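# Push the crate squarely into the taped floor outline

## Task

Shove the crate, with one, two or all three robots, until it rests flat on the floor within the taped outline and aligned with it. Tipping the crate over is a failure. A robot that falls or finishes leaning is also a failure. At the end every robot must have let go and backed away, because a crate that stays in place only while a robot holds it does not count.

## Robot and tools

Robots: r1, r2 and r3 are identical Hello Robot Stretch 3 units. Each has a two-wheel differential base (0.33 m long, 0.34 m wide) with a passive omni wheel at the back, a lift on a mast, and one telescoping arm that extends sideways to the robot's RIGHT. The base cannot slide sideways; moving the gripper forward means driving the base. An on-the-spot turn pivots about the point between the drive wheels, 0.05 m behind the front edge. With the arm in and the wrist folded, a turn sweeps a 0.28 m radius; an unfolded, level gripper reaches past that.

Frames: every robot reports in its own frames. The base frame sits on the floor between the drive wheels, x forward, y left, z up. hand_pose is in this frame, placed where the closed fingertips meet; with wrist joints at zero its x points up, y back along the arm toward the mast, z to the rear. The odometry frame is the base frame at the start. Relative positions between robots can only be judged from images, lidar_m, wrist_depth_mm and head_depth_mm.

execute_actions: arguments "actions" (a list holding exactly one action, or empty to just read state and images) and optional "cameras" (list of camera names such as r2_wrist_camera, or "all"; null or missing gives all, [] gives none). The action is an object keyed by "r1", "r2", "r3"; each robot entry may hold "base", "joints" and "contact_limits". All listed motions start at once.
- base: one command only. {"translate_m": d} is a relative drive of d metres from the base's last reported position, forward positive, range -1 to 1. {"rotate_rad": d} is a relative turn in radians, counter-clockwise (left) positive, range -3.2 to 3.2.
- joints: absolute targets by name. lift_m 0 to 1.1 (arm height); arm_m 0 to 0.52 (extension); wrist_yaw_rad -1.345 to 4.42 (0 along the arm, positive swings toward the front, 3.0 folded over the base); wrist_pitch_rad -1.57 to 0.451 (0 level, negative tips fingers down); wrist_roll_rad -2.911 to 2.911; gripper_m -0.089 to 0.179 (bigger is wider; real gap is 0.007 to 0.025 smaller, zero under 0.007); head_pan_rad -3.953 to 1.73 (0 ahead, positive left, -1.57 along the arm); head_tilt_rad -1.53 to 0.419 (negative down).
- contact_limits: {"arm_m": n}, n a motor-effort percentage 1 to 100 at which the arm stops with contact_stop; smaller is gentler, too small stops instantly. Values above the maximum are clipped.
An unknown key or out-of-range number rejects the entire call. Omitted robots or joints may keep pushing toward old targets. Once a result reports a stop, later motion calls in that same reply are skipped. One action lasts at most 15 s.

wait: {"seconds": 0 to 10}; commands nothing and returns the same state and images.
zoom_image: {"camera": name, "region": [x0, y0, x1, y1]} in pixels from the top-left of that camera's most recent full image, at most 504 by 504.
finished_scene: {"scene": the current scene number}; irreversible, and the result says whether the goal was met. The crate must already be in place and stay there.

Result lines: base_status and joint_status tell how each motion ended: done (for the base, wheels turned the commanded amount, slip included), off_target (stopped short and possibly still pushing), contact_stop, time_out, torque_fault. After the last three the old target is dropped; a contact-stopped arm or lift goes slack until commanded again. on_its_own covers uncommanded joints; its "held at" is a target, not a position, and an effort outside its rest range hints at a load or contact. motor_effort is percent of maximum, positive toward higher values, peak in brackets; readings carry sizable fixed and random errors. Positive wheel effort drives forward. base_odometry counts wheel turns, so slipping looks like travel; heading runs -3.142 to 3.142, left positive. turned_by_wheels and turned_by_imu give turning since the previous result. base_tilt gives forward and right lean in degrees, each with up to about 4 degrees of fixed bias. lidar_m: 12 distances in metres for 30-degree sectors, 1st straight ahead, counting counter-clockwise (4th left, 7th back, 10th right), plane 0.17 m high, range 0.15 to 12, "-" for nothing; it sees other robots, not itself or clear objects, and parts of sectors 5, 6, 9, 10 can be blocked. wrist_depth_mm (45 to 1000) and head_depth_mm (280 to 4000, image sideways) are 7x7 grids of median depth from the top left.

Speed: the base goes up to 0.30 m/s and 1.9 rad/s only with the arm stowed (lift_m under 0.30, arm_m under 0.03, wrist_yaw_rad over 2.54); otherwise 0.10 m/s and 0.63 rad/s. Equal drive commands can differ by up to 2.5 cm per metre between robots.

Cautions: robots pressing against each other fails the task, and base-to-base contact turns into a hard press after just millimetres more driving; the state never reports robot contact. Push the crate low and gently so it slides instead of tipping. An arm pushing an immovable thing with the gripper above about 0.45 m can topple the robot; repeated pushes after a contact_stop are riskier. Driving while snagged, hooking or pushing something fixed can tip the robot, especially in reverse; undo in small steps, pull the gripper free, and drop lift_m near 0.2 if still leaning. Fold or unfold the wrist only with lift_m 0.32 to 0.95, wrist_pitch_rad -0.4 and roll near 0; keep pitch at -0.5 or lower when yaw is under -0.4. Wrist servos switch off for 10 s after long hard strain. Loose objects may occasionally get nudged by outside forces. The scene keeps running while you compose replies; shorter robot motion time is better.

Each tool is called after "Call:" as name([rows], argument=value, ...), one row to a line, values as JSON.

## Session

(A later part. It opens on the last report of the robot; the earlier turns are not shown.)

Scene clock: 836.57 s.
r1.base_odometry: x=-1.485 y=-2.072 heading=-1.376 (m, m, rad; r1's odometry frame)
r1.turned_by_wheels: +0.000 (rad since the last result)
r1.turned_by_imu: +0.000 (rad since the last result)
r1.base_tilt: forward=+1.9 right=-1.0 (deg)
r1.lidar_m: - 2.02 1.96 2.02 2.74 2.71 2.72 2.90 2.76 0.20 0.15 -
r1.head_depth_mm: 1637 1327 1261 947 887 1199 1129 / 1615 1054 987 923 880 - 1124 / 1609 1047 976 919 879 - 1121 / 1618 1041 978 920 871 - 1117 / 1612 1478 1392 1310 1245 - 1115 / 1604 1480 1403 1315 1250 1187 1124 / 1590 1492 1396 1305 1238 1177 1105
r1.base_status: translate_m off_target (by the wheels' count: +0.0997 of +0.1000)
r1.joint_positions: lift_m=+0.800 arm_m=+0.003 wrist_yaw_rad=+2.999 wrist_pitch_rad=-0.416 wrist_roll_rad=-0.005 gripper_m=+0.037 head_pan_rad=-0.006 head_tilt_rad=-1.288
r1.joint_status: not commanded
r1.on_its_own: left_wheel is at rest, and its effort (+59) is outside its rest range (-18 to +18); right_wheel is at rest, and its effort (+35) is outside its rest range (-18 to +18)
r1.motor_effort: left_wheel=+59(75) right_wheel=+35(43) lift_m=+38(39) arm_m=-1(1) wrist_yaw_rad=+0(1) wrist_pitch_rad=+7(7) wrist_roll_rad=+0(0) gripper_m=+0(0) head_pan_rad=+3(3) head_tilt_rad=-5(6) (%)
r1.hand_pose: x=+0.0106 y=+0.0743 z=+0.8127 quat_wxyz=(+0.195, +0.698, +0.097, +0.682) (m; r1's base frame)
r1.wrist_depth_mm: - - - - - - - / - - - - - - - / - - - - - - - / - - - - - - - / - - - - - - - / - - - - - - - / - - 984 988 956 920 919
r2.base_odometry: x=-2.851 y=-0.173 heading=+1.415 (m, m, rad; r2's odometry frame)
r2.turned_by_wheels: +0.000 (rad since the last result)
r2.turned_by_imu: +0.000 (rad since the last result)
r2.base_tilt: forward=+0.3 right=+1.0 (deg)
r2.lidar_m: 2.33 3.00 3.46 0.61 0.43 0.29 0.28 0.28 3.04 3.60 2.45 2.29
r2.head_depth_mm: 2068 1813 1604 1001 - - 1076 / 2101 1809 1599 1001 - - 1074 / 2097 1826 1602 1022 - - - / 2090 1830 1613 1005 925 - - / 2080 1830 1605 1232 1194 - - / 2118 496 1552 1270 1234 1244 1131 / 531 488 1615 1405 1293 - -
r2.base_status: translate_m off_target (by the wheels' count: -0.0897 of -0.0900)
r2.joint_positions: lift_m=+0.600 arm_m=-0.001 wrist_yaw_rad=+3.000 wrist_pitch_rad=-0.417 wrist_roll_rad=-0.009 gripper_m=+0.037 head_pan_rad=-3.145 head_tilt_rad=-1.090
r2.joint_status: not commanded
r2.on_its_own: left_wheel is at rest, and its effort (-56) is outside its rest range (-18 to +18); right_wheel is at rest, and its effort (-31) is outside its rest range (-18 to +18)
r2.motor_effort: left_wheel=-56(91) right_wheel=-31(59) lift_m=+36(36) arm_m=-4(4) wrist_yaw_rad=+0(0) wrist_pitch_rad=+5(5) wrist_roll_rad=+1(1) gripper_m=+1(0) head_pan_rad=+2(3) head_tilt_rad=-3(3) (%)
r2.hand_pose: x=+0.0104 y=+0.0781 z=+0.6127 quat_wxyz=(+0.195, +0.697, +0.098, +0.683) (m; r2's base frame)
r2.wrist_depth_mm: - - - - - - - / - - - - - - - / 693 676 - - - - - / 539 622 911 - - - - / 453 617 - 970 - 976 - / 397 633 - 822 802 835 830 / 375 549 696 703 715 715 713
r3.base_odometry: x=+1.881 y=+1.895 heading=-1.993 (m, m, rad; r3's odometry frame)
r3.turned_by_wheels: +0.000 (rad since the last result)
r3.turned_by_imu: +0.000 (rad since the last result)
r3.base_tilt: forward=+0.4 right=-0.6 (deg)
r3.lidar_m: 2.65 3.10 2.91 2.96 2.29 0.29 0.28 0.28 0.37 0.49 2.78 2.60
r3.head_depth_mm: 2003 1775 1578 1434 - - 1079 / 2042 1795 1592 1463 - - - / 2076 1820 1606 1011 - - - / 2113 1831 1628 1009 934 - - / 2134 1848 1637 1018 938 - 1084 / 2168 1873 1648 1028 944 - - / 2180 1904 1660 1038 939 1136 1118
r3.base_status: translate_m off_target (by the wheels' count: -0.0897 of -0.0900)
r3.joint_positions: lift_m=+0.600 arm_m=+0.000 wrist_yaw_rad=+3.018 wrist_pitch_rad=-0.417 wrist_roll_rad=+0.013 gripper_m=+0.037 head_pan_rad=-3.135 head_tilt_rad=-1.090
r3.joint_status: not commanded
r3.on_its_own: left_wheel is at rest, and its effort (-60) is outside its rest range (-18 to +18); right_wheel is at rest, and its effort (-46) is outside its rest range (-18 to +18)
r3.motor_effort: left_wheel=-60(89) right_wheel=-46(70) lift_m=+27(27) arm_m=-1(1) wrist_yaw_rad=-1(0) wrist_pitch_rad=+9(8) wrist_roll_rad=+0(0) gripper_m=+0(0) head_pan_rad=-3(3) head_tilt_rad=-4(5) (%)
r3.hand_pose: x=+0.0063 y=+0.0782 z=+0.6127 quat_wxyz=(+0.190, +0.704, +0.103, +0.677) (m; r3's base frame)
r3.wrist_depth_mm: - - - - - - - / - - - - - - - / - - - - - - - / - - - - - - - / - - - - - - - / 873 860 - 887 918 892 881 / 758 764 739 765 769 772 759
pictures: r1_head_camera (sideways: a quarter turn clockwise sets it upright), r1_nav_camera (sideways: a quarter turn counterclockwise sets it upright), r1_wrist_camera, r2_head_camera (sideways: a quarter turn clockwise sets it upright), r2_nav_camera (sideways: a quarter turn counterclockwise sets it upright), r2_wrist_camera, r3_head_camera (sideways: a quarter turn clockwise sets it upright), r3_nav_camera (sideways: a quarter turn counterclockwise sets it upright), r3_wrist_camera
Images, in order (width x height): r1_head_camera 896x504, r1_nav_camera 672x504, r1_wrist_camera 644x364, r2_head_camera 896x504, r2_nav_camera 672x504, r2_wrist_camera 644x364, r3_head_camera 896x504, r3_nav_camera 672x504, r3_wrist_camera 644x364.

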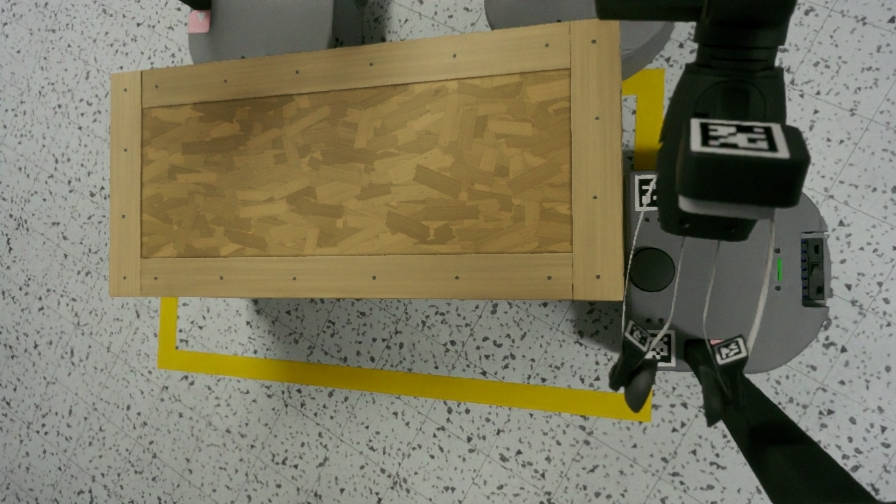

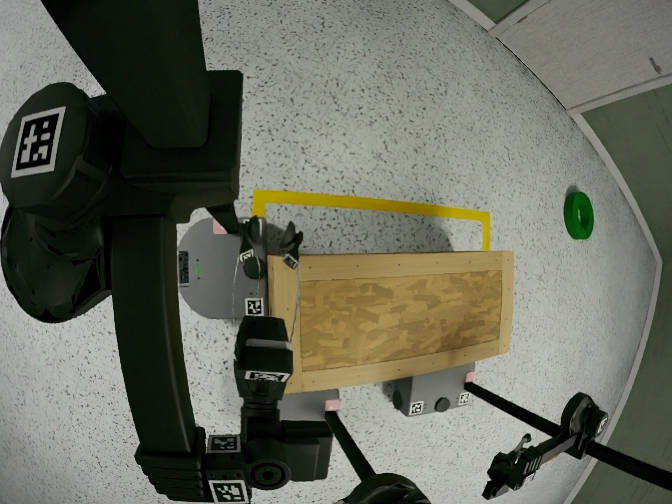

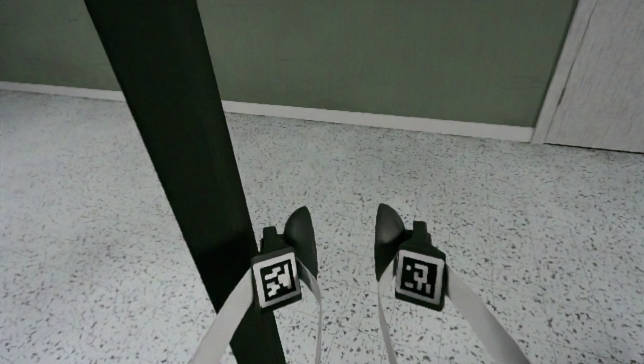

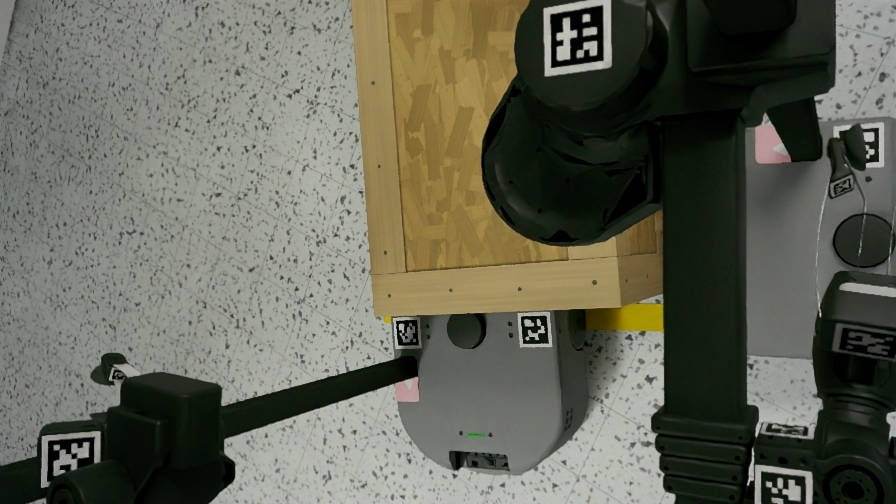

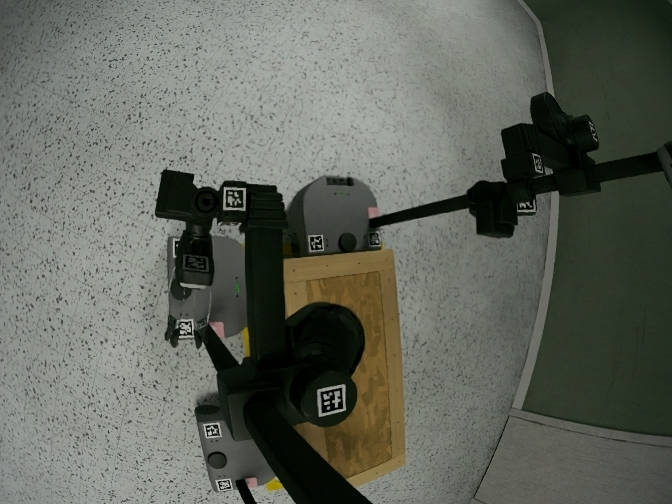

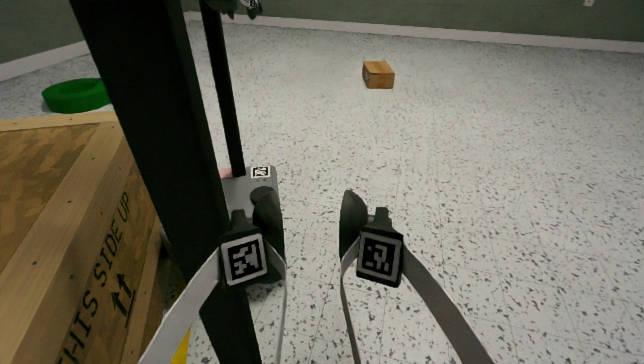

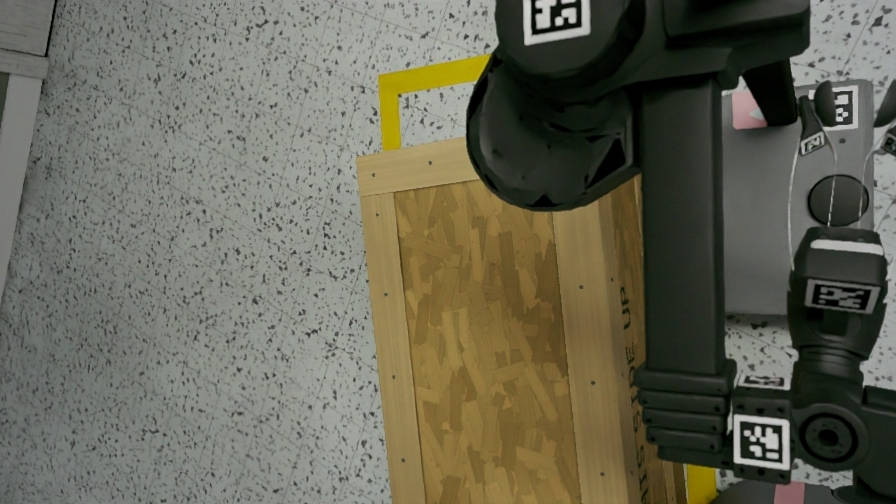

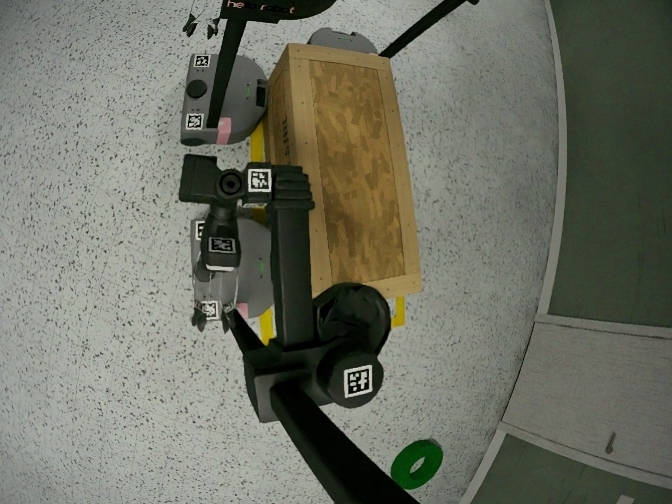

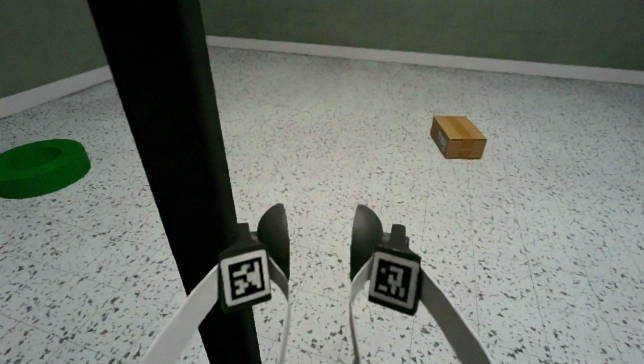

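Call:
execute_actions([
  {"r1":{"base":{"translate_m":0.1}},"r2":{"base":{"translate_m":-0.11}},"r3":{"base":{"translate_m":-0.08}}},
], cameras=["r1_head_camera","r2_head_camera"])

Scene clock: 848.67 s.
r1.base_odometry: x=-1.466 y=-2.170 heading=-1.376 (m, m, rad; r1's odometry frame)
r1.turned_by_wheels: +0.000 (rad since the last result)
r1.turned_by_imu: +0.016 (rad since the last result)
r1.base_tilt: forward=+1.9 right=-1.0 (deg)
r1.lidar_m: - - 1.92 2.00 2.73 2.72 2.73 2.92 2.81 0.19 0.15 -
r1.head_depth_mm: 1641 1330 1248 1312 893 1166 1133 / 1625 1049 988 922 877 - 1124 / 1618 1042 982 922 874 - 1113 / 1621 1039 980 920 869 - 1118 / 1609 1489 1397 1317 1246 - 1112 / 1596 1494 1395 1316 1248 1190 1114 / 1604 1490 1394 1309 1241 1181 1097
r1.base_status: translate_m off_target (by the wheels' count: +0.0998 of +0.1000)
r1.joint_positions: lift_m=+0.800 arm_m=+0.003 wrist_yaw_rad=+2.999 wrist_pitch_rad=-0.416 wrist_roll_rad=-0.005 gripper_m=+0.037 head_pan_rad=-0.006 head_tilt_rad=-1.288
r1.joint_status: not commanded
r1.on_its_own: left_wheel is at rest, and its effort (+49) is outside its rest range (-18 to +18); right_wheel is at rest, and its effort (+29) is outside its rest range (-18 to +18)
r1.motor_effort: left_wheel=+49(81) right_wheel=+29(40) lift_m=+37(38) arm_m=-1(1) wrist_yaw_rad=+1(0) wrist_pitch_rad=+7(7) wrist_roll_rad=+0(0) gripper_m=+0(0) head_pan_rad=+3(3) head_tilt_rad=-5(4) (%)
r1.hand_pose: x=+0.0106 y=+0.0743 z=+0.8128 quat_wxyz=(+0.195, +0.698, +0.097, +0.682) (m; r1's base frame)
r1.wrist_depth_mm: - - - - - - - / - - - - - - - / - - - - - - - / - - - - - - - / - - - - - - - / - - - - - - - / - 982 983 965 933 943 928
r2.base_odometry: x=-2.868 y=-0.281 heading=+1.415 (m, m, rad; r2's odometry frame)
r2.turned_by_wheels: +0.000 (rad since the last result)
r2.turned_by_imu: +0.000 (rad since the last result)
r2.base_tilt: forward=+0.2 right=+0.9 (deg)
r2.lidar_m: 2.38 3.06 3.46 0.60 0.43 0.30 0.28 0.28 3.03 3.67 2.50 2.34
r2.head_depth_mm: 2081 1793 1592 997 - - 1071 / 2079 1800 1600 1006 - - 1074 / 2071 1814 1595 1023 - - - / 2073 1819 1601 1005 927 - - / 2109 1838 1609 1216 1199 - - / 2104 486 1547 1262 1193 1238 1137 / 526 473 1621 1425 1282 - -
r2.base_status: translate_m off_target (by the wheels' count: -0.1097 of -0.1100)
r2.joint_positions: lift_m=+0.600 arm_m=-0.001 wrist_yaw_rad=+3.000 wrist_pitch_rad=-0.417 wrist_roll_rad=-0.009 gripper_m=+0.037 head_pan_rad=-3.145 head_tilt_rad=-1.091
r2.joint_status: not commanded
r2.on_its_own: left_wheel is at rest, and its effort (-57) is outside its rest range (-18 to +18); right_wheel is at rest, and its effort (-40) is outside its rest range (-18 to +18)
r2.motor_effort: left_wheel=-57(93) right_wheel=-40(58) lift_m=+35(36) arm_m=-4(4) wrist_yaw_rad=+1(0) wrist_pitch_rad=+5(5) wrist_roll_rad=+1(1) gripper_m=+0(0) head_pan_rad=+2(2) head_tilt_rad=-4(4) (%)
r2.hand_pose: x=+0.0103 y=+0.0781 z=+0.6127 quat_wxyz=(+0.195, +0.697, +0.098, +0.683) (m; r2's base frame)
r2.wrist_depth_mm: - - - - - - - / - - - - - - - / 686 683 - - - - - / 529 629 888 - - - - / 453 639 - 937 - 975 - / 402 637 - 810 794 825 822 / 376 555 711 710 705 716 713
r3.base_odometry: x=+1.914 y=+1.967 heading=-1.993 (m, m, rad; r3's odometry frame)
r3.turned_by_wheels: +0.000 (rad since the last result)
r3.turned_by_imu: -0.022 (rad since the last result)
r3.base_tilt: forward=+0.5 right=-0.6 (deg)
r3.lidar_m: 2.69 3.16 2.93 2.97 2.27 0.30 0.28 0.28 0.36 0.48 2.87 2.66
r3.head_depth_mm: 1967 1782 1575 1424 - - 1076 / 2028 1806 1596 1457 - - - / 2072 1820 1608 1014 - - - / 2102 1846 1621 1010 930 - - / 2152 1847 1647 1019 934 - 1079 / 2165 1878 1648 1027 933 - - / 2187 1901 1667 1038 937 1152 1111
r3.base_status: translate_m off_target (by the wheels' count: -0.0798 of -0.0800)
r3.joint_positions: lift_m=+0.600 arm_m=+0.000 wrist_yaw_rad=+3.018 wrist_pitch_rad=-0.418 wrist_roll_rad=+0.013 gripper_m=+0.037 head_pan_rad=-3.135 head_tilt_rad=-1.090
r3.joint_status: not commanded
r3.on_its_own: left_wheel is at rest, and its effort (-30) is outside its rest range (-18 to +18); right_wheel is at rest, and its effort (-41) is outside its rest range (-18 to +18)
r3.motor_effort: left_wheel=-30(93) right_wheel=-41(72) lift_m=+27(27) arm_m=-1(1) wrist_yaw_rad=-2(1) wrist_pitch_rad=+9(9) wrist_roll_rad=+0(0) gripper_m=+0(0) head_pan_rad=-3(2) head_tilt_rad=-5(4) (%)
r3.hand_pose: x=+0.0063 y=+0.0782 z=+0.6127 quat_wxyz=(+0.190, +0.704, +0.103, +0.677) (m; r3's base frame)
r3.wrist_depth_mm: - - - - - - - / - - - - - - - / - - - - - - - / - - - - - - - / - - - - - - - / 877 867 - 863 912 868 881 / 753 760 755 760 764 768 774
pictures: r1_head_camera (sideways: a quarter turn clockwise sets it upright), r2_head_camera (sideways: a quarter turn clockwise sets it upright)
Images, in order (width x height): r1_head_camera 896x504, r2_head_camera 896x504.

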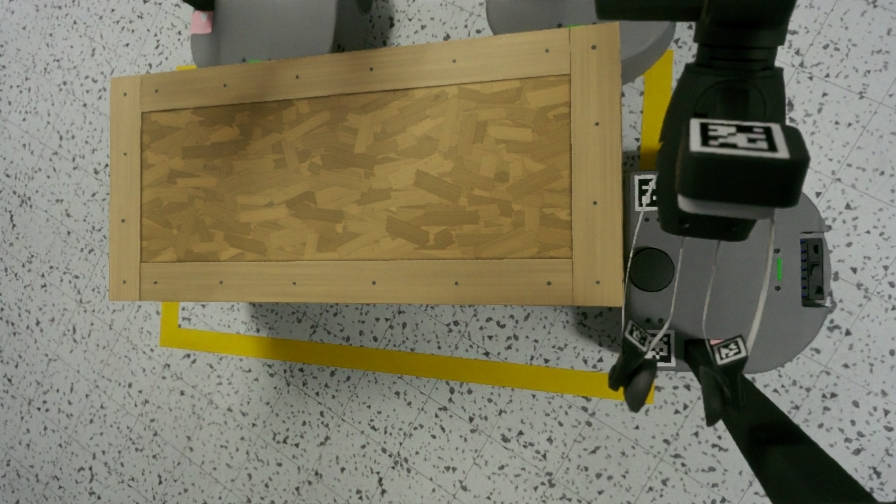

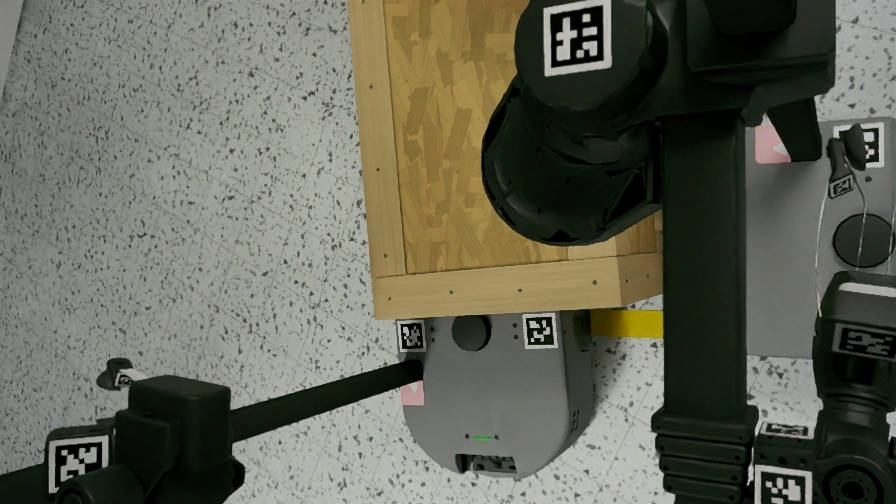

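Call:
execute_actions([
  {"r1":{"base":{"translate_m":0.1}},"r2":{"base":{"translate_m":-0.13}},"r3":{"base":{"translate_m":-0.04}}},
], cameras=["r1_head_camera","r2_head_camera"])

Scene clock: 865.63 s.
r1.base_odometry: x=-1.447 y=-2.268 heading=-1.375 (m, m, rad; r1's odometry frame)
r1.turned_by_wheels: +0.001 (rad since the last result)
r1.turned_by_imu: -0.002 (rad since the last result)
r1.base_tilt: forward=+1.9 right=-1.1 (deg)
r1.lidar_m: - - 1.90 1.97 2.69 2.72 2.72 2.96 2.85 0.20 0.15 -
r1.head_depth_mm: 1628 1329 1257 1150 895 1186 1131 / 1617 1049 985 920 877 - 1124 / 1612 1049 976 921 876 - 1117 / 1615 1044 976 922 868 - 1115 / 1596 1481 1395 1314 1251 - 1120 / 1601 1498 1390 1307 1259 1190 1112 / 1591 1486 1385 1317 1241 1178 1099
r1.base_status: translate_m off_target (by the wheels' count: +0.0998 of +0.1000)
r1.joint_positions: lift_m=+0.800 arm_m=+0.003 wrist_yaw_rad=+2.999 wrist_pitch_rad=-0.416 wrist_roll_rad=-0.005 gripper_m=+0.037 head_pan_rad=-0.006 head_tilt_rad=-1.289
r1.joint_status: not commanded
r1.on_its_own: left_wheel is at rest, and its effort (+60) is outside its rest range (-18 to +18); right_wheel is at rest, and its effort (+21) is outside its rest range (-18 to +18)
r1.motor_effort: left_wheel=+60(71) right_wheel=+21(39) lift_m=+37(37) arm_m=-1(1) wrist_yaw_rad=+1(0) wrist_pitch_rad=+7(7) wrist_roll_rad=+0(0) gripper_m=+0(0) head_pan_rad=+2(2) head_tilt_rad=-4(4) (%)
r1.hand_pose: x=+0.0106 y=+0.0743 z=+0.8128 quat_wxyz=(+0.195, +0.698, +0.097, +0.682) (m; r1's base frame)
r1.wrist_depth_mm: - - - - - - - / - - - - - - - / - - - - - - - / - - - - - - - / - - - - - - - / - - - - - - - / - 997 - 986 960 938 897
r2.base_odometry: x=-2.888 y=-0.409 heading=+1.414 (m, m, rad; r2's odometry frame)
r2.turned_by_wheels: -0.001 (rad since the last result)
r2.turned_by_imu: +0.040 (rad since the last result)
r2.base_tilt: forward=+0.2 right=+0.9 (deg)
r2.lidar_m: 2.43 3.22 3.47 0.58 0.41 0.29 0.28 0.28 3.04 3.56 2.50 2.38
r2.head_depth_mm: 2071 1797 1601 1002 - - 1069 / 2075 1808 1598 1006 - - 1077 / 2067 1812 1616 1021 - - - / 2089 1818 1604 1012 926 - - / 2094 1820 1613 1237 1198 - - / 2084 480 1534 1269 1231 1242 1127 / 527 490 1625 1428 1296 - -
r2.base_status: translate_m off_target (by the wheels' count: -0.1296 of -0.1300)
r2.joint_positions: lift_m=+0.600 arm_m=-0.001 wrist_yaw_rad=+3.000 wrist_pitch_rad=-0.417 wrist_roll_rad=-0.009 gripper_m=+0.037 head_pan_rad=-3.145 head_tilt_rad=-1.091
r2.joint_status: not commanded
r2.on_its_own: left_wheel is at rest, and its effort (-61) is outside its rest range (-18 to +18); right_wheel is at rest, and its effort (-42) is outside its rest range (-18 to +18)
r2.motor_effort: left_wheel=-61(87) right_wheel=-42(59) lift_m=+35(35) arm_m=-4(4) wrist_yaw_rad=+1(1) wrist_pitch_rad=+5(5) wrist_roll_rad=+1(1) gripper_m=+0(0) head_pan_rad=+3(2) head_tilt_rad=-4(4) (%)
r2.hand_pose: x=+0.0104 y=+0.0781 z=+0.6127 quat_wxyz=(+0.195, +0.697, +0.098, +0.683) (m; r2's base frame)
r2.wrist_depth_mm: - - - - - - - / - - - - - - - / 697 673 - - - - - / 538 582 906 - - - - / 448 594 - 950 - 973 - / 390 609 - 824 793 820 805 / 364 531 705 716 719 719 721
r3.base_odometry: x=+1.931 y=+2.004 heading=-1.993 (m, m, rad; r3's odometry frame)
r3.turned_by_wheels: +0.000 (rad since the last result)
r3.turned_by_imu: -0.015 (rad since the last result)
r3.base_tilt: forward=+0.4 right=-0.6 (deg)
r3.lidar_m: 2.71 3.17 2.95 2.98 2.24 0.30 0.28 0.28 0.35 0.47 2.92 2.69
r3.head_depth_mm: 1957 1785 1576 1425 - - 1078 / 2004 1792 1596 1455 - - - / 2038 1816 1612 1012 - - - / 2102 1836 1621 1012 932 - - / 2130 1848 1642 1017 937 - 1083 / 2147 1873 1649 1027 931 - - / 2174 1888 1659 1038 938 1121 1072
r3.base_status: translate_m off_target (by the wheels' count: -0.0399 of -0.0400)
r3.joint_positions: lift_m=+0.600 arm_m=+0.000 wrist_yaw_rad=+3.018 wrist_pitch_rad=-0.418 wrist_roll_rad=+0.013 gripper_m=+0.037 head_pan_rad=-3.135 head_tilt_rad=-1.091
r3.joint_status: not commanded
r3.on_its_own: right_wheel is at rest, and its effort (-32) is outside its rest range (-18 to +18)
r3.motor_effort: left_wheel=-15(89) right_wheel=-32(72) lift_m=+27(27) arm_m=-1(1) wrist_yaw_rad=+0(1) wrist_pitch_rad=+8(9) wrist_roll_rad=+0(0) gripper_m=+0(0) head_pan_rad=-3(2) head_tilt_rad=-3(3) (%)
r3.hand_pose: x=+0.0063 y=+0.0782 z=+0.6127 quat_wxyz=(+0.190, +0.704, +0.103, +0.677) (m; r3's base frame)
r3.wrist_depth_mm: - - - - - - - / - - - - - - - / - - - - - - - / - - - - - - - / - - - - - - - / 872 875 - 886 922 879 886 / 751 751 740 763 754 770 776
pictures: r1_head_camera (sideways: a quarter turn clockwise sets it upright), r2_head_camera (sideways: a quarter turn clockwise sets it upright)
Images, in order (width x height): r1_head_camera 896x504, r2_head_camera 896x504.

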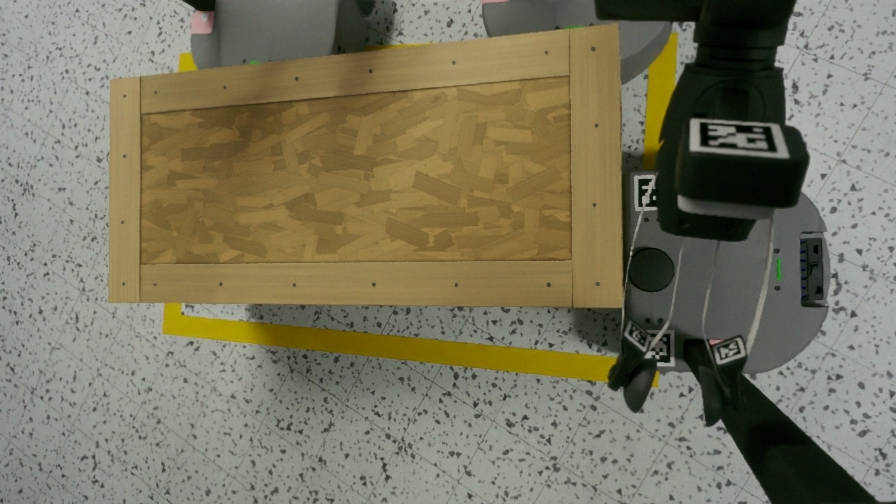

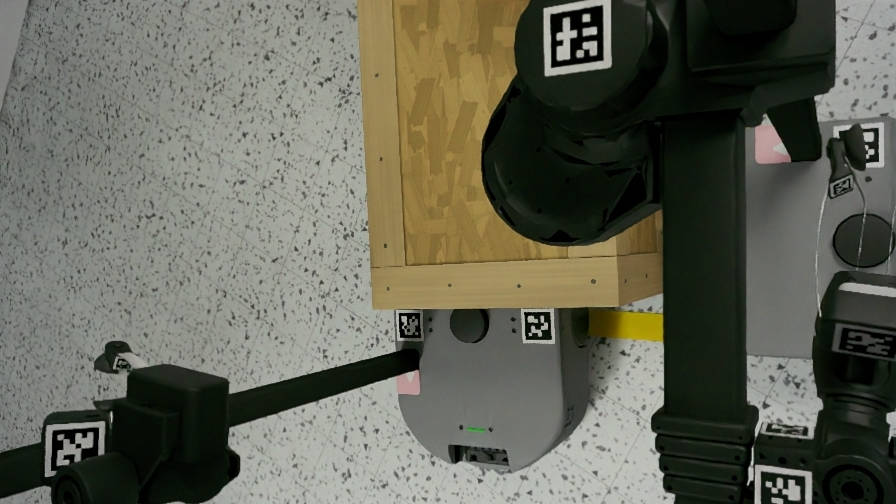

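Call:
execute_actions([
  {"r1":{"base":{"translate_m":-0.01}},"r2":{"base":{"translate_m":0.005}},"r3":{"base":{"translate_m":0.15},"joints":{"lift_m":0.28,"head_pan_rad":0,"head_tilt_rad":-1.0}}},
], cameras=[])

Call:
execute_actions([
  {"r3":{"base":{"rotate_rad":1.6}}},
], cameras=["r3_head_camera"])

Call:
execute_actions([
  {"r3":{"base":{"translate_m":0.5}}},
], cameras=[])

Call:
execute_actions([
  {"r3":{"base":{"rotate_rad":1.6}}},
], cameras=["r3_head_camera","r3_nav_camera"])

Scene clock: 887.00 s.
r1.base_odometry: x=-1.448 y=-2.258 heading=-1.375 (m, m, rad; r1's odometry frame)
r1.turned_by_wheels: +0.000 (rad since the last result)
r1.turned_by_imu: +0.000 (rad since the last result)
r1.base_tilt: forward=+1.9 right=-1.1 (deg)
r1.lidar_m: - 1.95 1.90 1.97 2.69 2.71 2.71 2.95 2.84 0.23 0.15 -
r1.head_depth_mm: 1624 1526 1330 1145 926 1199 1131 / 1621 1049 982 929 880 - 1120 / 1620 1043 981 920 876 - 1116 / 1613 1039 974 924 868 - 1115 / 1610 1485 1394 1317 1244 - 1115 / 1604 1497 1389 1317 1253 1195 1117 / 1593 1476 1396 1308 1241 1178 1102
r1.base_status: done
r1.joint_positions: lift_m=+0.800 arm_m=+0.003 wrist_yaw_rad=+2.999 wrist_pitch_rad=-0.416 wrist_roll_rad=-0.005 gripper_m=+0.037 head_pan_rad=-0.006 head_tilt_rad=-1.289
r1.joint_status: not commanded
r1.motor_effort: left_wheel=+1(45) right_wheel=+1(17) lift_m=+38(37) arm_m=-1(1) wrist_yaw_rad=-1(0) wrist_pitch_rad=+7(7) wrist_roll_rad=+0(0) gripper_m=+0(0) head_pan_rad=+3(3) head_tilt_rad=-4(4) (%)
r1.hand_pose: x=+0.0106 y=+0.0743 z=+0.8128 quat_wxyz=(+0.195, +0.698, +0.097, +0.682) (m; r1's base frame)
r1.wrist_depth_mm: - - - - - - - / - - - - - - - / - - - - - - - / - - - - - - - / - - - - - - - / - - - - - - - / - - 991 982 967 891 945
r2.base_odometry: x=-2.887 y=-0.404 heading=+1.414 (m, m, rad; r2's odometry frame)
r2.turned_by_wheels: +0.000 (rad since the last result)
r2.turned_by_imu: -0.001 (rad since the last result)
r2.base_tilt: forward=+0.3 right=+0.9 (deg)
r2.lidar_m: 2.43 3.22 3.46 0.58 0.42 0.30 0.28 0.29 3.04 3.55 2.50 2.37
r2.head_depth_mm: 2068 1813 1598 1002 - - 1076 / 2072 1805 1602 1006 - - 1074 / 2079 1812 1602 1021 - - - / 2104 1827 1604 1007 928 - - / 2092 1830 1615 1250 1200 - - / 2105 507 1533 1276 1232 1246 1129 / 531 485 1616 1414 1297 - -
r2.base_status: done
r2.joint_positions: lift_m=+0.600 arm_m=-0.001 wrist_yaw_rad=+3.000 wrist_pitch_rad=-0.417 wrist_roll_rad=-0.009 gripper_m=+0.037 head_pan_rad=-3.145 head_tilt_rad=-1.091
r2.joint_status: not commanded
r2.motor_effort: left_wheel=+1(50) right_wheel=+0(37) lift_m=+36(35) arm_m=-4(4) wrist_yaw_rad=+1(1) wrist_pitch_rad=+5(5) wrist_roll_rad=+1(1) gripper_m=+0(0) head_pan_rad=+3(2) head_tilt_rad=-3(4) (%)
r2.hand_pose: x=+0.0104 y=+0.0781 z=+0.6127 quat_wxyz=(+0.195, +0.697, +0.098, +0.683) (m; r2's base frame)
r2.wrist_depth_mm: - - - - - - - / - - 680 - - - - / 669 658 - 564 - - - / 535 601 - 893 - - - / 451 596 - 751 - 974 - / 394 620 - 801 784 831 822 / 373 544 705 710 715 718 724
r3.base_odometry: x=+1.869 y=+1.867 heading=-1.993 (m, m, rad; r3's odometry frame)
r3.turned_by_wheels: +0.000 (rad since the last result)
r3.turned_by_imu: -0.002 (rad since the last result)
r3.base_tilt: forward=+0.4 right=-0.6 (deg)
r3.lidar_m: 2.58 3.12 2.89 2.92 2.38 0.46 0.42 0.43 0.48 0.49 2.76 2.55
r3.head_depth_mm: 2267 1992 1713 1496 1335 1200 1094 / 2328 2016 1732 1510 1344 1206 1098 / 2390 2040 1745 1527 1352 1221 1109 / 2464 2058 1751 1535 1360 1222 1110 / 2529 2088 1773 1546 1377 1226 1118 / 2552 2104 1786 1554 1389 1239 1127 / 2568 2140 1805 1572 1390 1256 1139
r3.base_status: done
r3.joint_positions: lift_m=+0.280 arm_m=+0.000 wrist_yaw_rad=+3.018 wrist_pitch_rad=-0.418 wrist_roll_rad=+0.013 gripper_m=+0.037 head_pan_rad=-0.007 head_tilt_rad=-1.001
r3.joint_status: all done
r3.motor_effort: left_wheel=+0(12) right_wheel=+0(22) lift_m=+21(22) arm_m=-1(1) wrist_yaw_rad=+0(0) wrist_pitch_rad=+9(8) wrist_roll_rad=+0(0) gripper_m=-1(1) head_pan_rad=+4(55) head_tilt_rad=+1(10) (%)
r3.hand_pose: x=+0.0063 y=+0.0782 z=+0.2930 quat_wxyz=(+0.190, +0.704, +0.103, +0.677) (m; r3's base frame)
r3.wrist_depth_mm: - - - - - - - / - - - - - - - / 920 919 939 925 940 970 970 / 709 710 716 732 735 738 738 / 583 591 - 590 615 598 608 / 495 499 - 521 521 502 507 / 445 - - - 436 438 438
pictures: none
No camera images: the call's "cameras" was empty. Leave "cameras" out to get every camera's image.

Scene clock: 889.27 s.
r1.base_odometry: x=-1.448 y=-2.258 heading=-1.375 (m, m, rad; r1's odometry frame)
r1.turned_by_wheels: +0.000 (rad since the last result)
r1.turned_by_imu: +0.000 (rad since the last result)
r1.base_tilt: forward=+1.9 right=-1.0 (deg)
r1.lidar_m: - 1.95 1.90 1.97 2.69 2.71 2.71 2.96 2.84 0.23 0.15 -
r1.head_depth_mm: 1632 1517 1403 1150 930 1204 1130 / 1629 1044 984 925 878 - 1125 / 1622 1047 978 922 875 - 1117 / 1616 1040 973 917 866 - 1113 / 1608 1485 1390 1302 1245 - 1120 / 1601 1488 1400 1309 1243 1190 1120 / 1593 1491 1390 1307 1234 1178 1099
r1.base_status: not commanded
r1.joint_positions: lift_m=+0.800 arm_m=+0.003 wrist_yaw_rad=+2.999 wrist_pitch_rad=-0.416 wrist_roll_rad=-0.005 gripper_m=+0.037 head_pan_rad=-0.006 head_tilt_rad=-1.289
r1.joint_status: not commanded
r1.motor_effort: left_wheel=+0(1) right_wheel=+0(0) lift_m=+37(37) arm_m=-1(1) wrist_yaw_rad=+1(1) wrist_pitch_rad=+7(6) wrist_roll_rad=+0(0) gripper_m=+0(0) head_pan_rad=+3(3) head_tilt_rad=-5(5) (%)
r1.hand_pose: x=+0.0106 y=+0.0743 z=+0.8128 quat_wxyz=(+0.195, +0.698, +0.097, +0.682) (m; r1's base frame)
r1.wrist_depth_mm: - - - - - - - / - - - - - - - / - - - - - - - / - - - - - - - / - - - - - - - / - - - - - - - / - - - 990 955 930 898
r2.base_odometry: x=-2.887 y=-0.404 heading=+1.414 (m, m, rad; r2's odometry frame)
r2.turned_by_wheels: +0.000 (rad since the last result)
r2.turned_by_imu: +0.000 (rad since the last result)
r2.base_tilt: forward=+0.2 right=+0.9 (deg)
r2.lidar_m: 2.43 3.22 3.45 0.53 0.42 0.30 0.28 0.29 3.04 3.55 2.50 2.37
r2.head_depth_mm: 2089 1811 1598 1000 - - 1077 / 2093 1799 1594 1005 - - 1081 / 2083 1820 1612 1022 - - - / 2098 1812 1616 1008 926 - - / 2100 1816 1616 1246 1202 - - / 2088 507 1543 1270 1234 1248 1134 / 532 485 1625 1410 1305 - -
r2.base_status: not commanded
r2.joint_positions: lift_m=+0.600 arm_m=-0.001 wrist_yaw_rad=+3.000 wrist_pitch_rad=-0.417 wrist_roll_rad=-0.009 gripper_m=+0.037 head_pan_rad=-3.145 head_tilt_rad=-1.091
r2.joint_status: not commanded
r2.motor_effort: left_wheel=+1(2) right_wheel=+0(1) lift_m=+35(35) arm_m=-4(4) wrist_yaw_rad=+0(0) wrist_pitch_rad=+5(5) wrist_roll_rad=+1(1) gripper_m=+0(1) head_pan_rad=+2(3) head_tilt_rad=-5(5) (%)
r2.hand_pose: x=+0.0104 y=+0.0781 z=+0.6127 quat_wxyz=(+0.195, +0.697, +0.098, +0.683) (m; r2's base frame)
r2.wrist_depth_mm: - - - - - - - / - - - - - - - / 684 670 648 506 - - - / 537 598 - - - - - / 453 594 - 761 956 995 - / 395 609 - 689 793 819 833 / 373 545 710 707 709 713 719
r3.base_odometry: x=+1.869 y=+1.867 heading=-0.393 (m, m, rad; r3's odometry frame)
r3.turned_by_wheels: +1.600 (rad since the last result)
r3.turned_by_imu: +1.572 (rad since the last result)
r3.base_tilt: forward=+0.4 right=-0.6 (deg)
r3.lidar_m: 2.92 2.37 0.45 0.42 0.43 0.48 0.51 2.75 2.55 2.58 3.12 2.89
r3.head_depth_mm: 2369 1997 1711 1496 1328 1204 1094 / 2429 2009 1725 1507 1342 1207 1103 / 2453 2044 1751 1523 1355 1216 1106 / 2484 2067 1765 1542 1361 1219 1112 / 2508 2094 1784 1554 1371 1228 1119 / 2546 2090 1797 1557 1380 1251 1130 / 2586 2112 1807 1576 1396 1250 1116
r3.base_status: done
r3.joint_positions: lift_m=+0.280 arm_m=+0.000 wrist_yaw_rad=+3.018 wrist_pitch_rad=-0.418 wrist_roll_rad=+0.013 gripper_m=+0.037 head_pan_rad=-0.007 head_tilt_rad=-1.000
r3.joint_status: not commanded
r3.motor_effort: left_wheel=-2(10) right_wheel=+3(14) lift_m=+21(21) arm_m=-1(1) wrist_yaw_rad=-1(0) wrist_pitch_rad=+8(8) wrist_roll_rad=+0(0) gripper_m=-1(0) head_pan_rad=+4(4) head_tilt_rad=+0(1) (%)
r3.hand_pose: x=+0.0063 y=+0.0782 z=+0.2930 quat_wxyz=(+0.190, +0.704, +0.103, +0.677) (m; r3's base frame)
r3.wrist_depth_mm: 368 - 409 431 - - - / 396 - 448 467 - - - / 432 448 487 515 956 966 951 / 459 487 538 559 732 744 737 / 516 541 - 588 620 604 601 / 502 503 - 517 517 504 508 / 440 - - - 434 436 435
pictures: r3_head_camera (sideways: a quarter turn clockwise sets it upright)
Images, in order (width x height): r3_head_camera 896x504.

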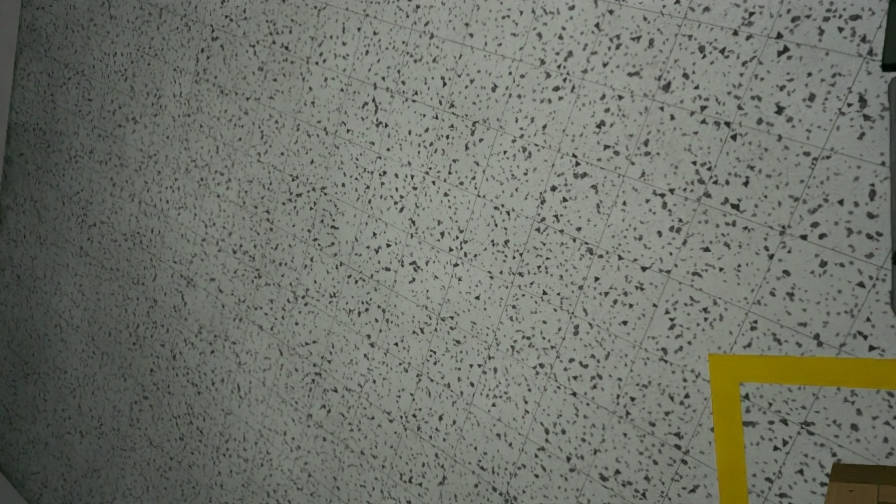

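Scene clock: 892.67 s.
r1.base_odometry: x=-1.448 y=-2.258 heading=-1.375 (m, m, rad; r1's odometry frame)
r1.turned_by_wheels: +0.000 (rad since the last result)
r1.turned_by_imu: +0.000 (rad since the last result)
r1.base_tilt: forward=+1.9 right=-1.0 (deg)
r1.lidar_m: - 1.94 1.90 1.97 2.69 2.71 2.72 2.95 2.84 0.23 0.15 -
r1.head_depth_mm: 1625 1510 1410 1146 928 1205 1128 / 1617 1044 981 923 879 - 1123 / 1620 1049 979 920 877 - 1118 / 1620 1039 979 915 874 - 1116 / 1598 1481 1387 1307 1242 - 1114 / 1603 1496 1400 1322 1250 1186 1118 / 1595 1494 1396 1311 1239 1181 1099
r1.base_status: not commanded
r1.joint_positions: lift_m=+0.800 arm_m=+0.003 wrist_yaw_rad=+2.999 wrist_pitch_rad=-0.416 wrist_roll_rad=-0.005 gripper_m=+0.037 head_pan_rad=-0.006 head_tilt_rad=-1.289
r1.joint_status: not commanded
r1.motor_effort: left_wheel=+1(1) right_wheel=+0(1) lift_m=+37(36) arm_m=-1(1) wrist_yaw_rad=+0(0) wrist_pitch_rad=+7(6) wrist_roll_rad=+0(0) gripper_m=+0(0) head_pan_rad=+3(3) head_tilt_rad=-4(4) (%)
r1.hand_pose: x=+0.0106 y=+0.0743 z=+0.8128 quat_wxyz=(+0.195, +0.698, +0.097, +0.682) (m; r1's base frame)
r1.wrist_depth_mm: - - - - - - - / - - - - - - - / - - - - - - - / - - - - - - - / - - - - - - - / - - - - - - - / - - 991 963 971 924 924
r2.base_odometry: x=-2.887 y=-0.404 heading=+1.414 (m, m, rad; r2's odometry frame)
r2.turned_by_wheels: +0.000 (rad since the last result)
r2.turned_by_imu: -0.001 (rad since the last result)
r2.base_tilt: forward=+0.3 right=+0.9 (deg)
r2.lidar_m: 2.44 3.21 3.46 1.02 0.42 0.30 0.28 0.29 3.02 3.55 2.50 2.37
r2.head_depth_mm: 2064 1790 1599 1003 - - 1072 / 2080 1808 1607 1007 - - 1073 / 2076 1812 1603 1021 - - - / 2087 1807 1598 1006 926 - - / 2098 1823 1619 1242 1197 - - / 2120 508 1535 1272 1222 1242 1135 / 531 486 1621 1411 1296 - -
r2.base_status: not commanded
r2.joint_positions: lift_m=+0.600 arm_m=-0.001 wrist_yaw_rad=+3.000 wrist_pitch_rad=-0.417 wrist_roll_rad=-0.009 gripper_m=+0.037 head_pan_rad=-3.145 head_tilt_rad=-1.091
r2.joint_status: not commanded
r2.motor_effort: left_wheel=+1(1) right_wheel=+0(0) lift_m=+35(35) arm_m=-4(4) wrist_yaw_rad=+1(0) wrist_pitch_rad=+5(5) wrist_roll_rad=+1(1) gripper_m=+0(1) head_pan_rad=+2(2) head_tilt_rad=-3(4) (%)
r2.hand_pose: x=+0.0104 y=+0.0781 z=+0.6127 quat_wxyz=(+0.195, +0.697, +0.098, +0.683) (m; r2's base frame)
r2.wrist_depth_mm: - - - - - - - / - - - - - - - / 678 662 - - - - - / 537 603 - - - - - / 448 605 - 947 - 948 - / 393 616 - 819 807 806 841 / 372 548 702 705 724 709 718
r3.base_odometry: x=+2.331 y=+1.675 heading=-0.393 (m, m, rad; r3's odometry frame)
r3.turned_by_wheels: +0.000 (rad since the last result)
r3.turned_by_imu: -0.002 (rad since the last result)
r3.base_tilt: forward=+0.4 right=-0.6 (deg)
r3.lidar_m: 2.45 2.16 1.97 2.01 0.57 0.62 0.97 2.97 2.75 2.78 2.63 2.43
r3.head_depth_mm: 2221 1984 1701 1496 1334 1203 1094 / 2294 2026 1727 1513 1343 1211 1099 / 2353 2028 1749 1525 1354 1218 1105 / 2433 2057 1766 1543 1357 1228 1115 / 2511 2086 1782 1548 1375 1235 1117 / 2588 2099 1797 1569 1383 1244 1131 / 2577 2121 1819 1582 1394 1248 1136
r3.base_status: done
r3.joint_positions: lift_m=+0.280 arm_m=+0.000 wrist_yaw_rad=+3.018 wrist_pitch_rad=-0.418 wrist_roll_rad=+0.013 gripper_m=+0.037 head_pan_rad=-0.007 head_tilt_rad=-1.000
r3.joint_status: not commanded
r3.motor_effort: left_wheel=-2(8) right_wheel=+2(12) lift_m=+21(22) arm_m=-1(2) wrist_yaw_rad=+0(1) wrist_pitch_rad=+8(9) wrist_roll_rad=+0(0) gripper_m=+0(2) head_pan_rad=+6(4) head_tilt_rad=+1(0) (%)
r3.hand_pose: x=+0.0063 y=+0.0782 z=+0.2930 quat_wxyz=(+0.190, +0.704, +0.103, +0.677) (m; r3's base frame)
r3.wrist_depth_mm: 549 - - - - - - / 528 - - - - - - / 508 726 946 930 949 954 958 / 524 729 723 730 728 738 742 / 560 598 - 596 623 596 606 / 493 500 - 511 523 506 506 / 443 - - - 434 441 437
pictures: none
No camera images: the call's "cameras" was empty. Leave "cameras" out to get every camera's image.

Scene clock: 894.93 s.
r1.base_odometry: x=-1.448 y=-2.258 heading=-1.375 (m, m, rad; r1's odometry frame)
r1.turned_by_wheels: +0.000 (rad since the last result)
r1.turned_by_imu: +0.000 (rad since the last result)
r1.base_tilt: forward=+1.9 right=-1.0 (deg)
r1.lidar_m: - 1.94 1.90 1.97 2.69 2.71 2.71 2.95 2.84 0.23 0.15 -
r1.head_depth_mm: 1639 1519 1408 1149 929 1201 1124 / 1619 1049 982 919 879 - 1118 / 1624 1041 979 920 873 - 1119 / 1617 1040 973 918 868 - 1117 / 1598 1489 1396 1303 1247 - 1108 / 1599 1492 1395 1325 1254 1187 1121 / 1583 1480 1393 1314 1237 1179 1103
r1.base_status: not commanded
r1.joint_positions: lift_m=+0.800 arm_m=+0.003 wrist_yaw_rad=+2.999 wrist_pitch_rad=-0.416 wrist_roll_rad=-0.005 gripper_m=+0.037 head_pan_rad=-0.006 head_tilt_rad=-1.289
r1.joint_status: not commanded
r1.motor_effort: left_wheel=+0(0) right_wheel=+1(0) lift_m=+37(37) arm_m=-1(1) wrist_yaw_rad=+2(1) wrist_pitch_rad=+7(7) wrist_roll_rad=+0(0) gripper_m=+0(0) head_pan_rad=+3(3) head_tilt_rad=-4(4) (%)
r1.hand_pose: x=+0.0106 y=+0.0743 z=+0.8128 quat_wxyz=(+0.195, +0.698, +0.097, +0.682) (m; r1's base frame)
r1.wrist_depth_mm: - - - - - - - / - - - - - - - / - - - - - - - / - - - - - - - / - - - - - - - / - - - - - - - / - - - 982 - 912 918
r2.base_odometry: x=-2.887 y=-0.404 heading=+1.414 (m, m, rad; r2's odometry frame)
r2.turned_by_wheels: +0.000 (rad since the last result)
r2.turned_by_imu: +0.000 (rad since the last result)
r2.base_tilt: forward=+0.2 right=+0.9 (deg)
r2.lidar_m: 2.44 3.21 3.46 0.97 0.42 0.30 0.28 0.29 3.05 3.52 2.50 2.37
r2.head_depth_mm: 2067 1798 1605 998 - - 1079 / 2064 1812 1600 1008 - - 1075 / 2074 1822 1604 1020 - - - / 2089 1810 1605 1005 926 - - / 2081 1828 1594 1253 1199 - - / 2093 507 1543 1268 1233 1244 1132 / 532 485 1612 1411 1297 - -
r2.base_status: not commanded
r2.joint_positions: lift_m=+0.600 arm_m=-0.001 wrist_yaw_rad=+3.000 wrist_pitch_rad=-0.417 wrist_roll_rad=-0.009 gripper_m=+0.037 head_pan_rad=-3.145 head_tilt_rad=-1.091
r2.joint_status: not commanded
r2.motor_effort: left_wheel=+0(1) right_wheel=+0(1) lift_m=+35(35) arm_m=-4(4) wrist_yaw_rad=+0(0) wrist_pitch_rad=+5(5) wrist_roll_rad=+1(1) gripper_m=+1(1) head_pan_rad=+3(3) head_tilt_rad=-3(4) (%)
r2.hand_pose: x=+0.0104 y=+0.0781 z=+0.6127 quat_wxyz=(+0.195, +0.697, +0.098, +0.683) (m; r2's base frame)
r2.wrist_depth_mm: - - - - - - - / - - - - - - - / 669 660 - - - - - / 532 600 - - - - - / 446 593 - 974 - 989 - / 396 613 - 819 799 818 816 / 371 551 713 719 716 713 735
r3.base_odometry: x=+2.331 y=+1.675 heading=+1.207 (m, m, rad; r3's odometry frame)
r3.turned_by_wheels: +1.600 (rad since the last result)
r3.turned_by_imu: +1.572 (rad since the last result)
r3.base_tilt: forward=+0.4 right=-0.5 (deg)
r3.lidar_m: 2.02 0.57 0.62 0.97 2.95 2.75 2.79 2.61 2.43 2.47 2.15 1.98
r3.head_depth_mm: 1869 1985 1720 1496 1332 1194 1091 / 1925 2020 1725 1515 1342 1206 1103 / 2000 2042 1735 1525 1348 1221 1105 / 2117 2072 1759 1531 1368 1224 1115 / 2243 2081 1784 1546 1372 1229 1121 / 2348 2102 1808 1539 1314 1243 1133 / 2388 2114 1807 1120 1058 1250 1134
r3.base_status: done
r3.joint_positions: lift_m=+0.280 arm_m=+0.000 wrist_yaw_rad=+3.018 wrist_pitch_rad=-0.418 wrist_roll_rad=+0.013 gripper_m=+0.037 head_pan_rad=-0.007 head_tilt_rad=-1.000
r3.joint_status: not commanded
r3.motor_effort: left_wheel=-2(10) right_wheel=+3(13) lift_m=+21(21) arm_m=-2(2) wrist_yaw_rad=+0(1) wrist_pitch_rad=+8(8) wrist_roll_rad=+0(0) gripper_m=-1(0) head_pan_rad=+4(4) head_tilt_rad=-1(0) (%)
r3.hand_pose: x=+0.0063 y=+0.0782 z=+0.2930 quat_wxyz=(+0.190, +0.704, +0.103, +0.677) (m; r3's base frame)
r3.wrist_depth_mm: - - - - 961 631 472 / - - - - - 648 478 / 921 922 950 924 900 658 503 / 713 715 730 736 738 668 552 / 589 587 - 592 610 599 585 / 498 507 - 517 522 501 509 / 442 - - - 433 436 436
pictures: r3_head_camera (sideways: a quarter turn clockwise sets it upright), r3_nav_camera (sideways: a quarter turn counterclockwise sets it upright)
Images, in order (width x height): r3_head_camera 896x504, r3_nav_camera 672x504.

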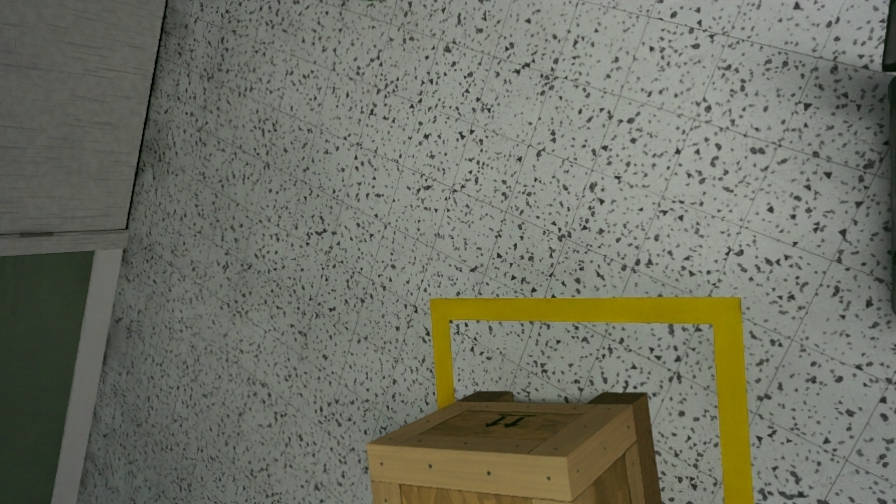

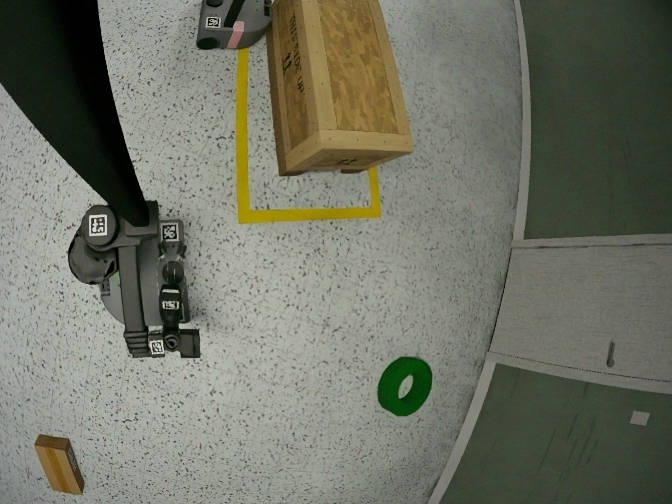

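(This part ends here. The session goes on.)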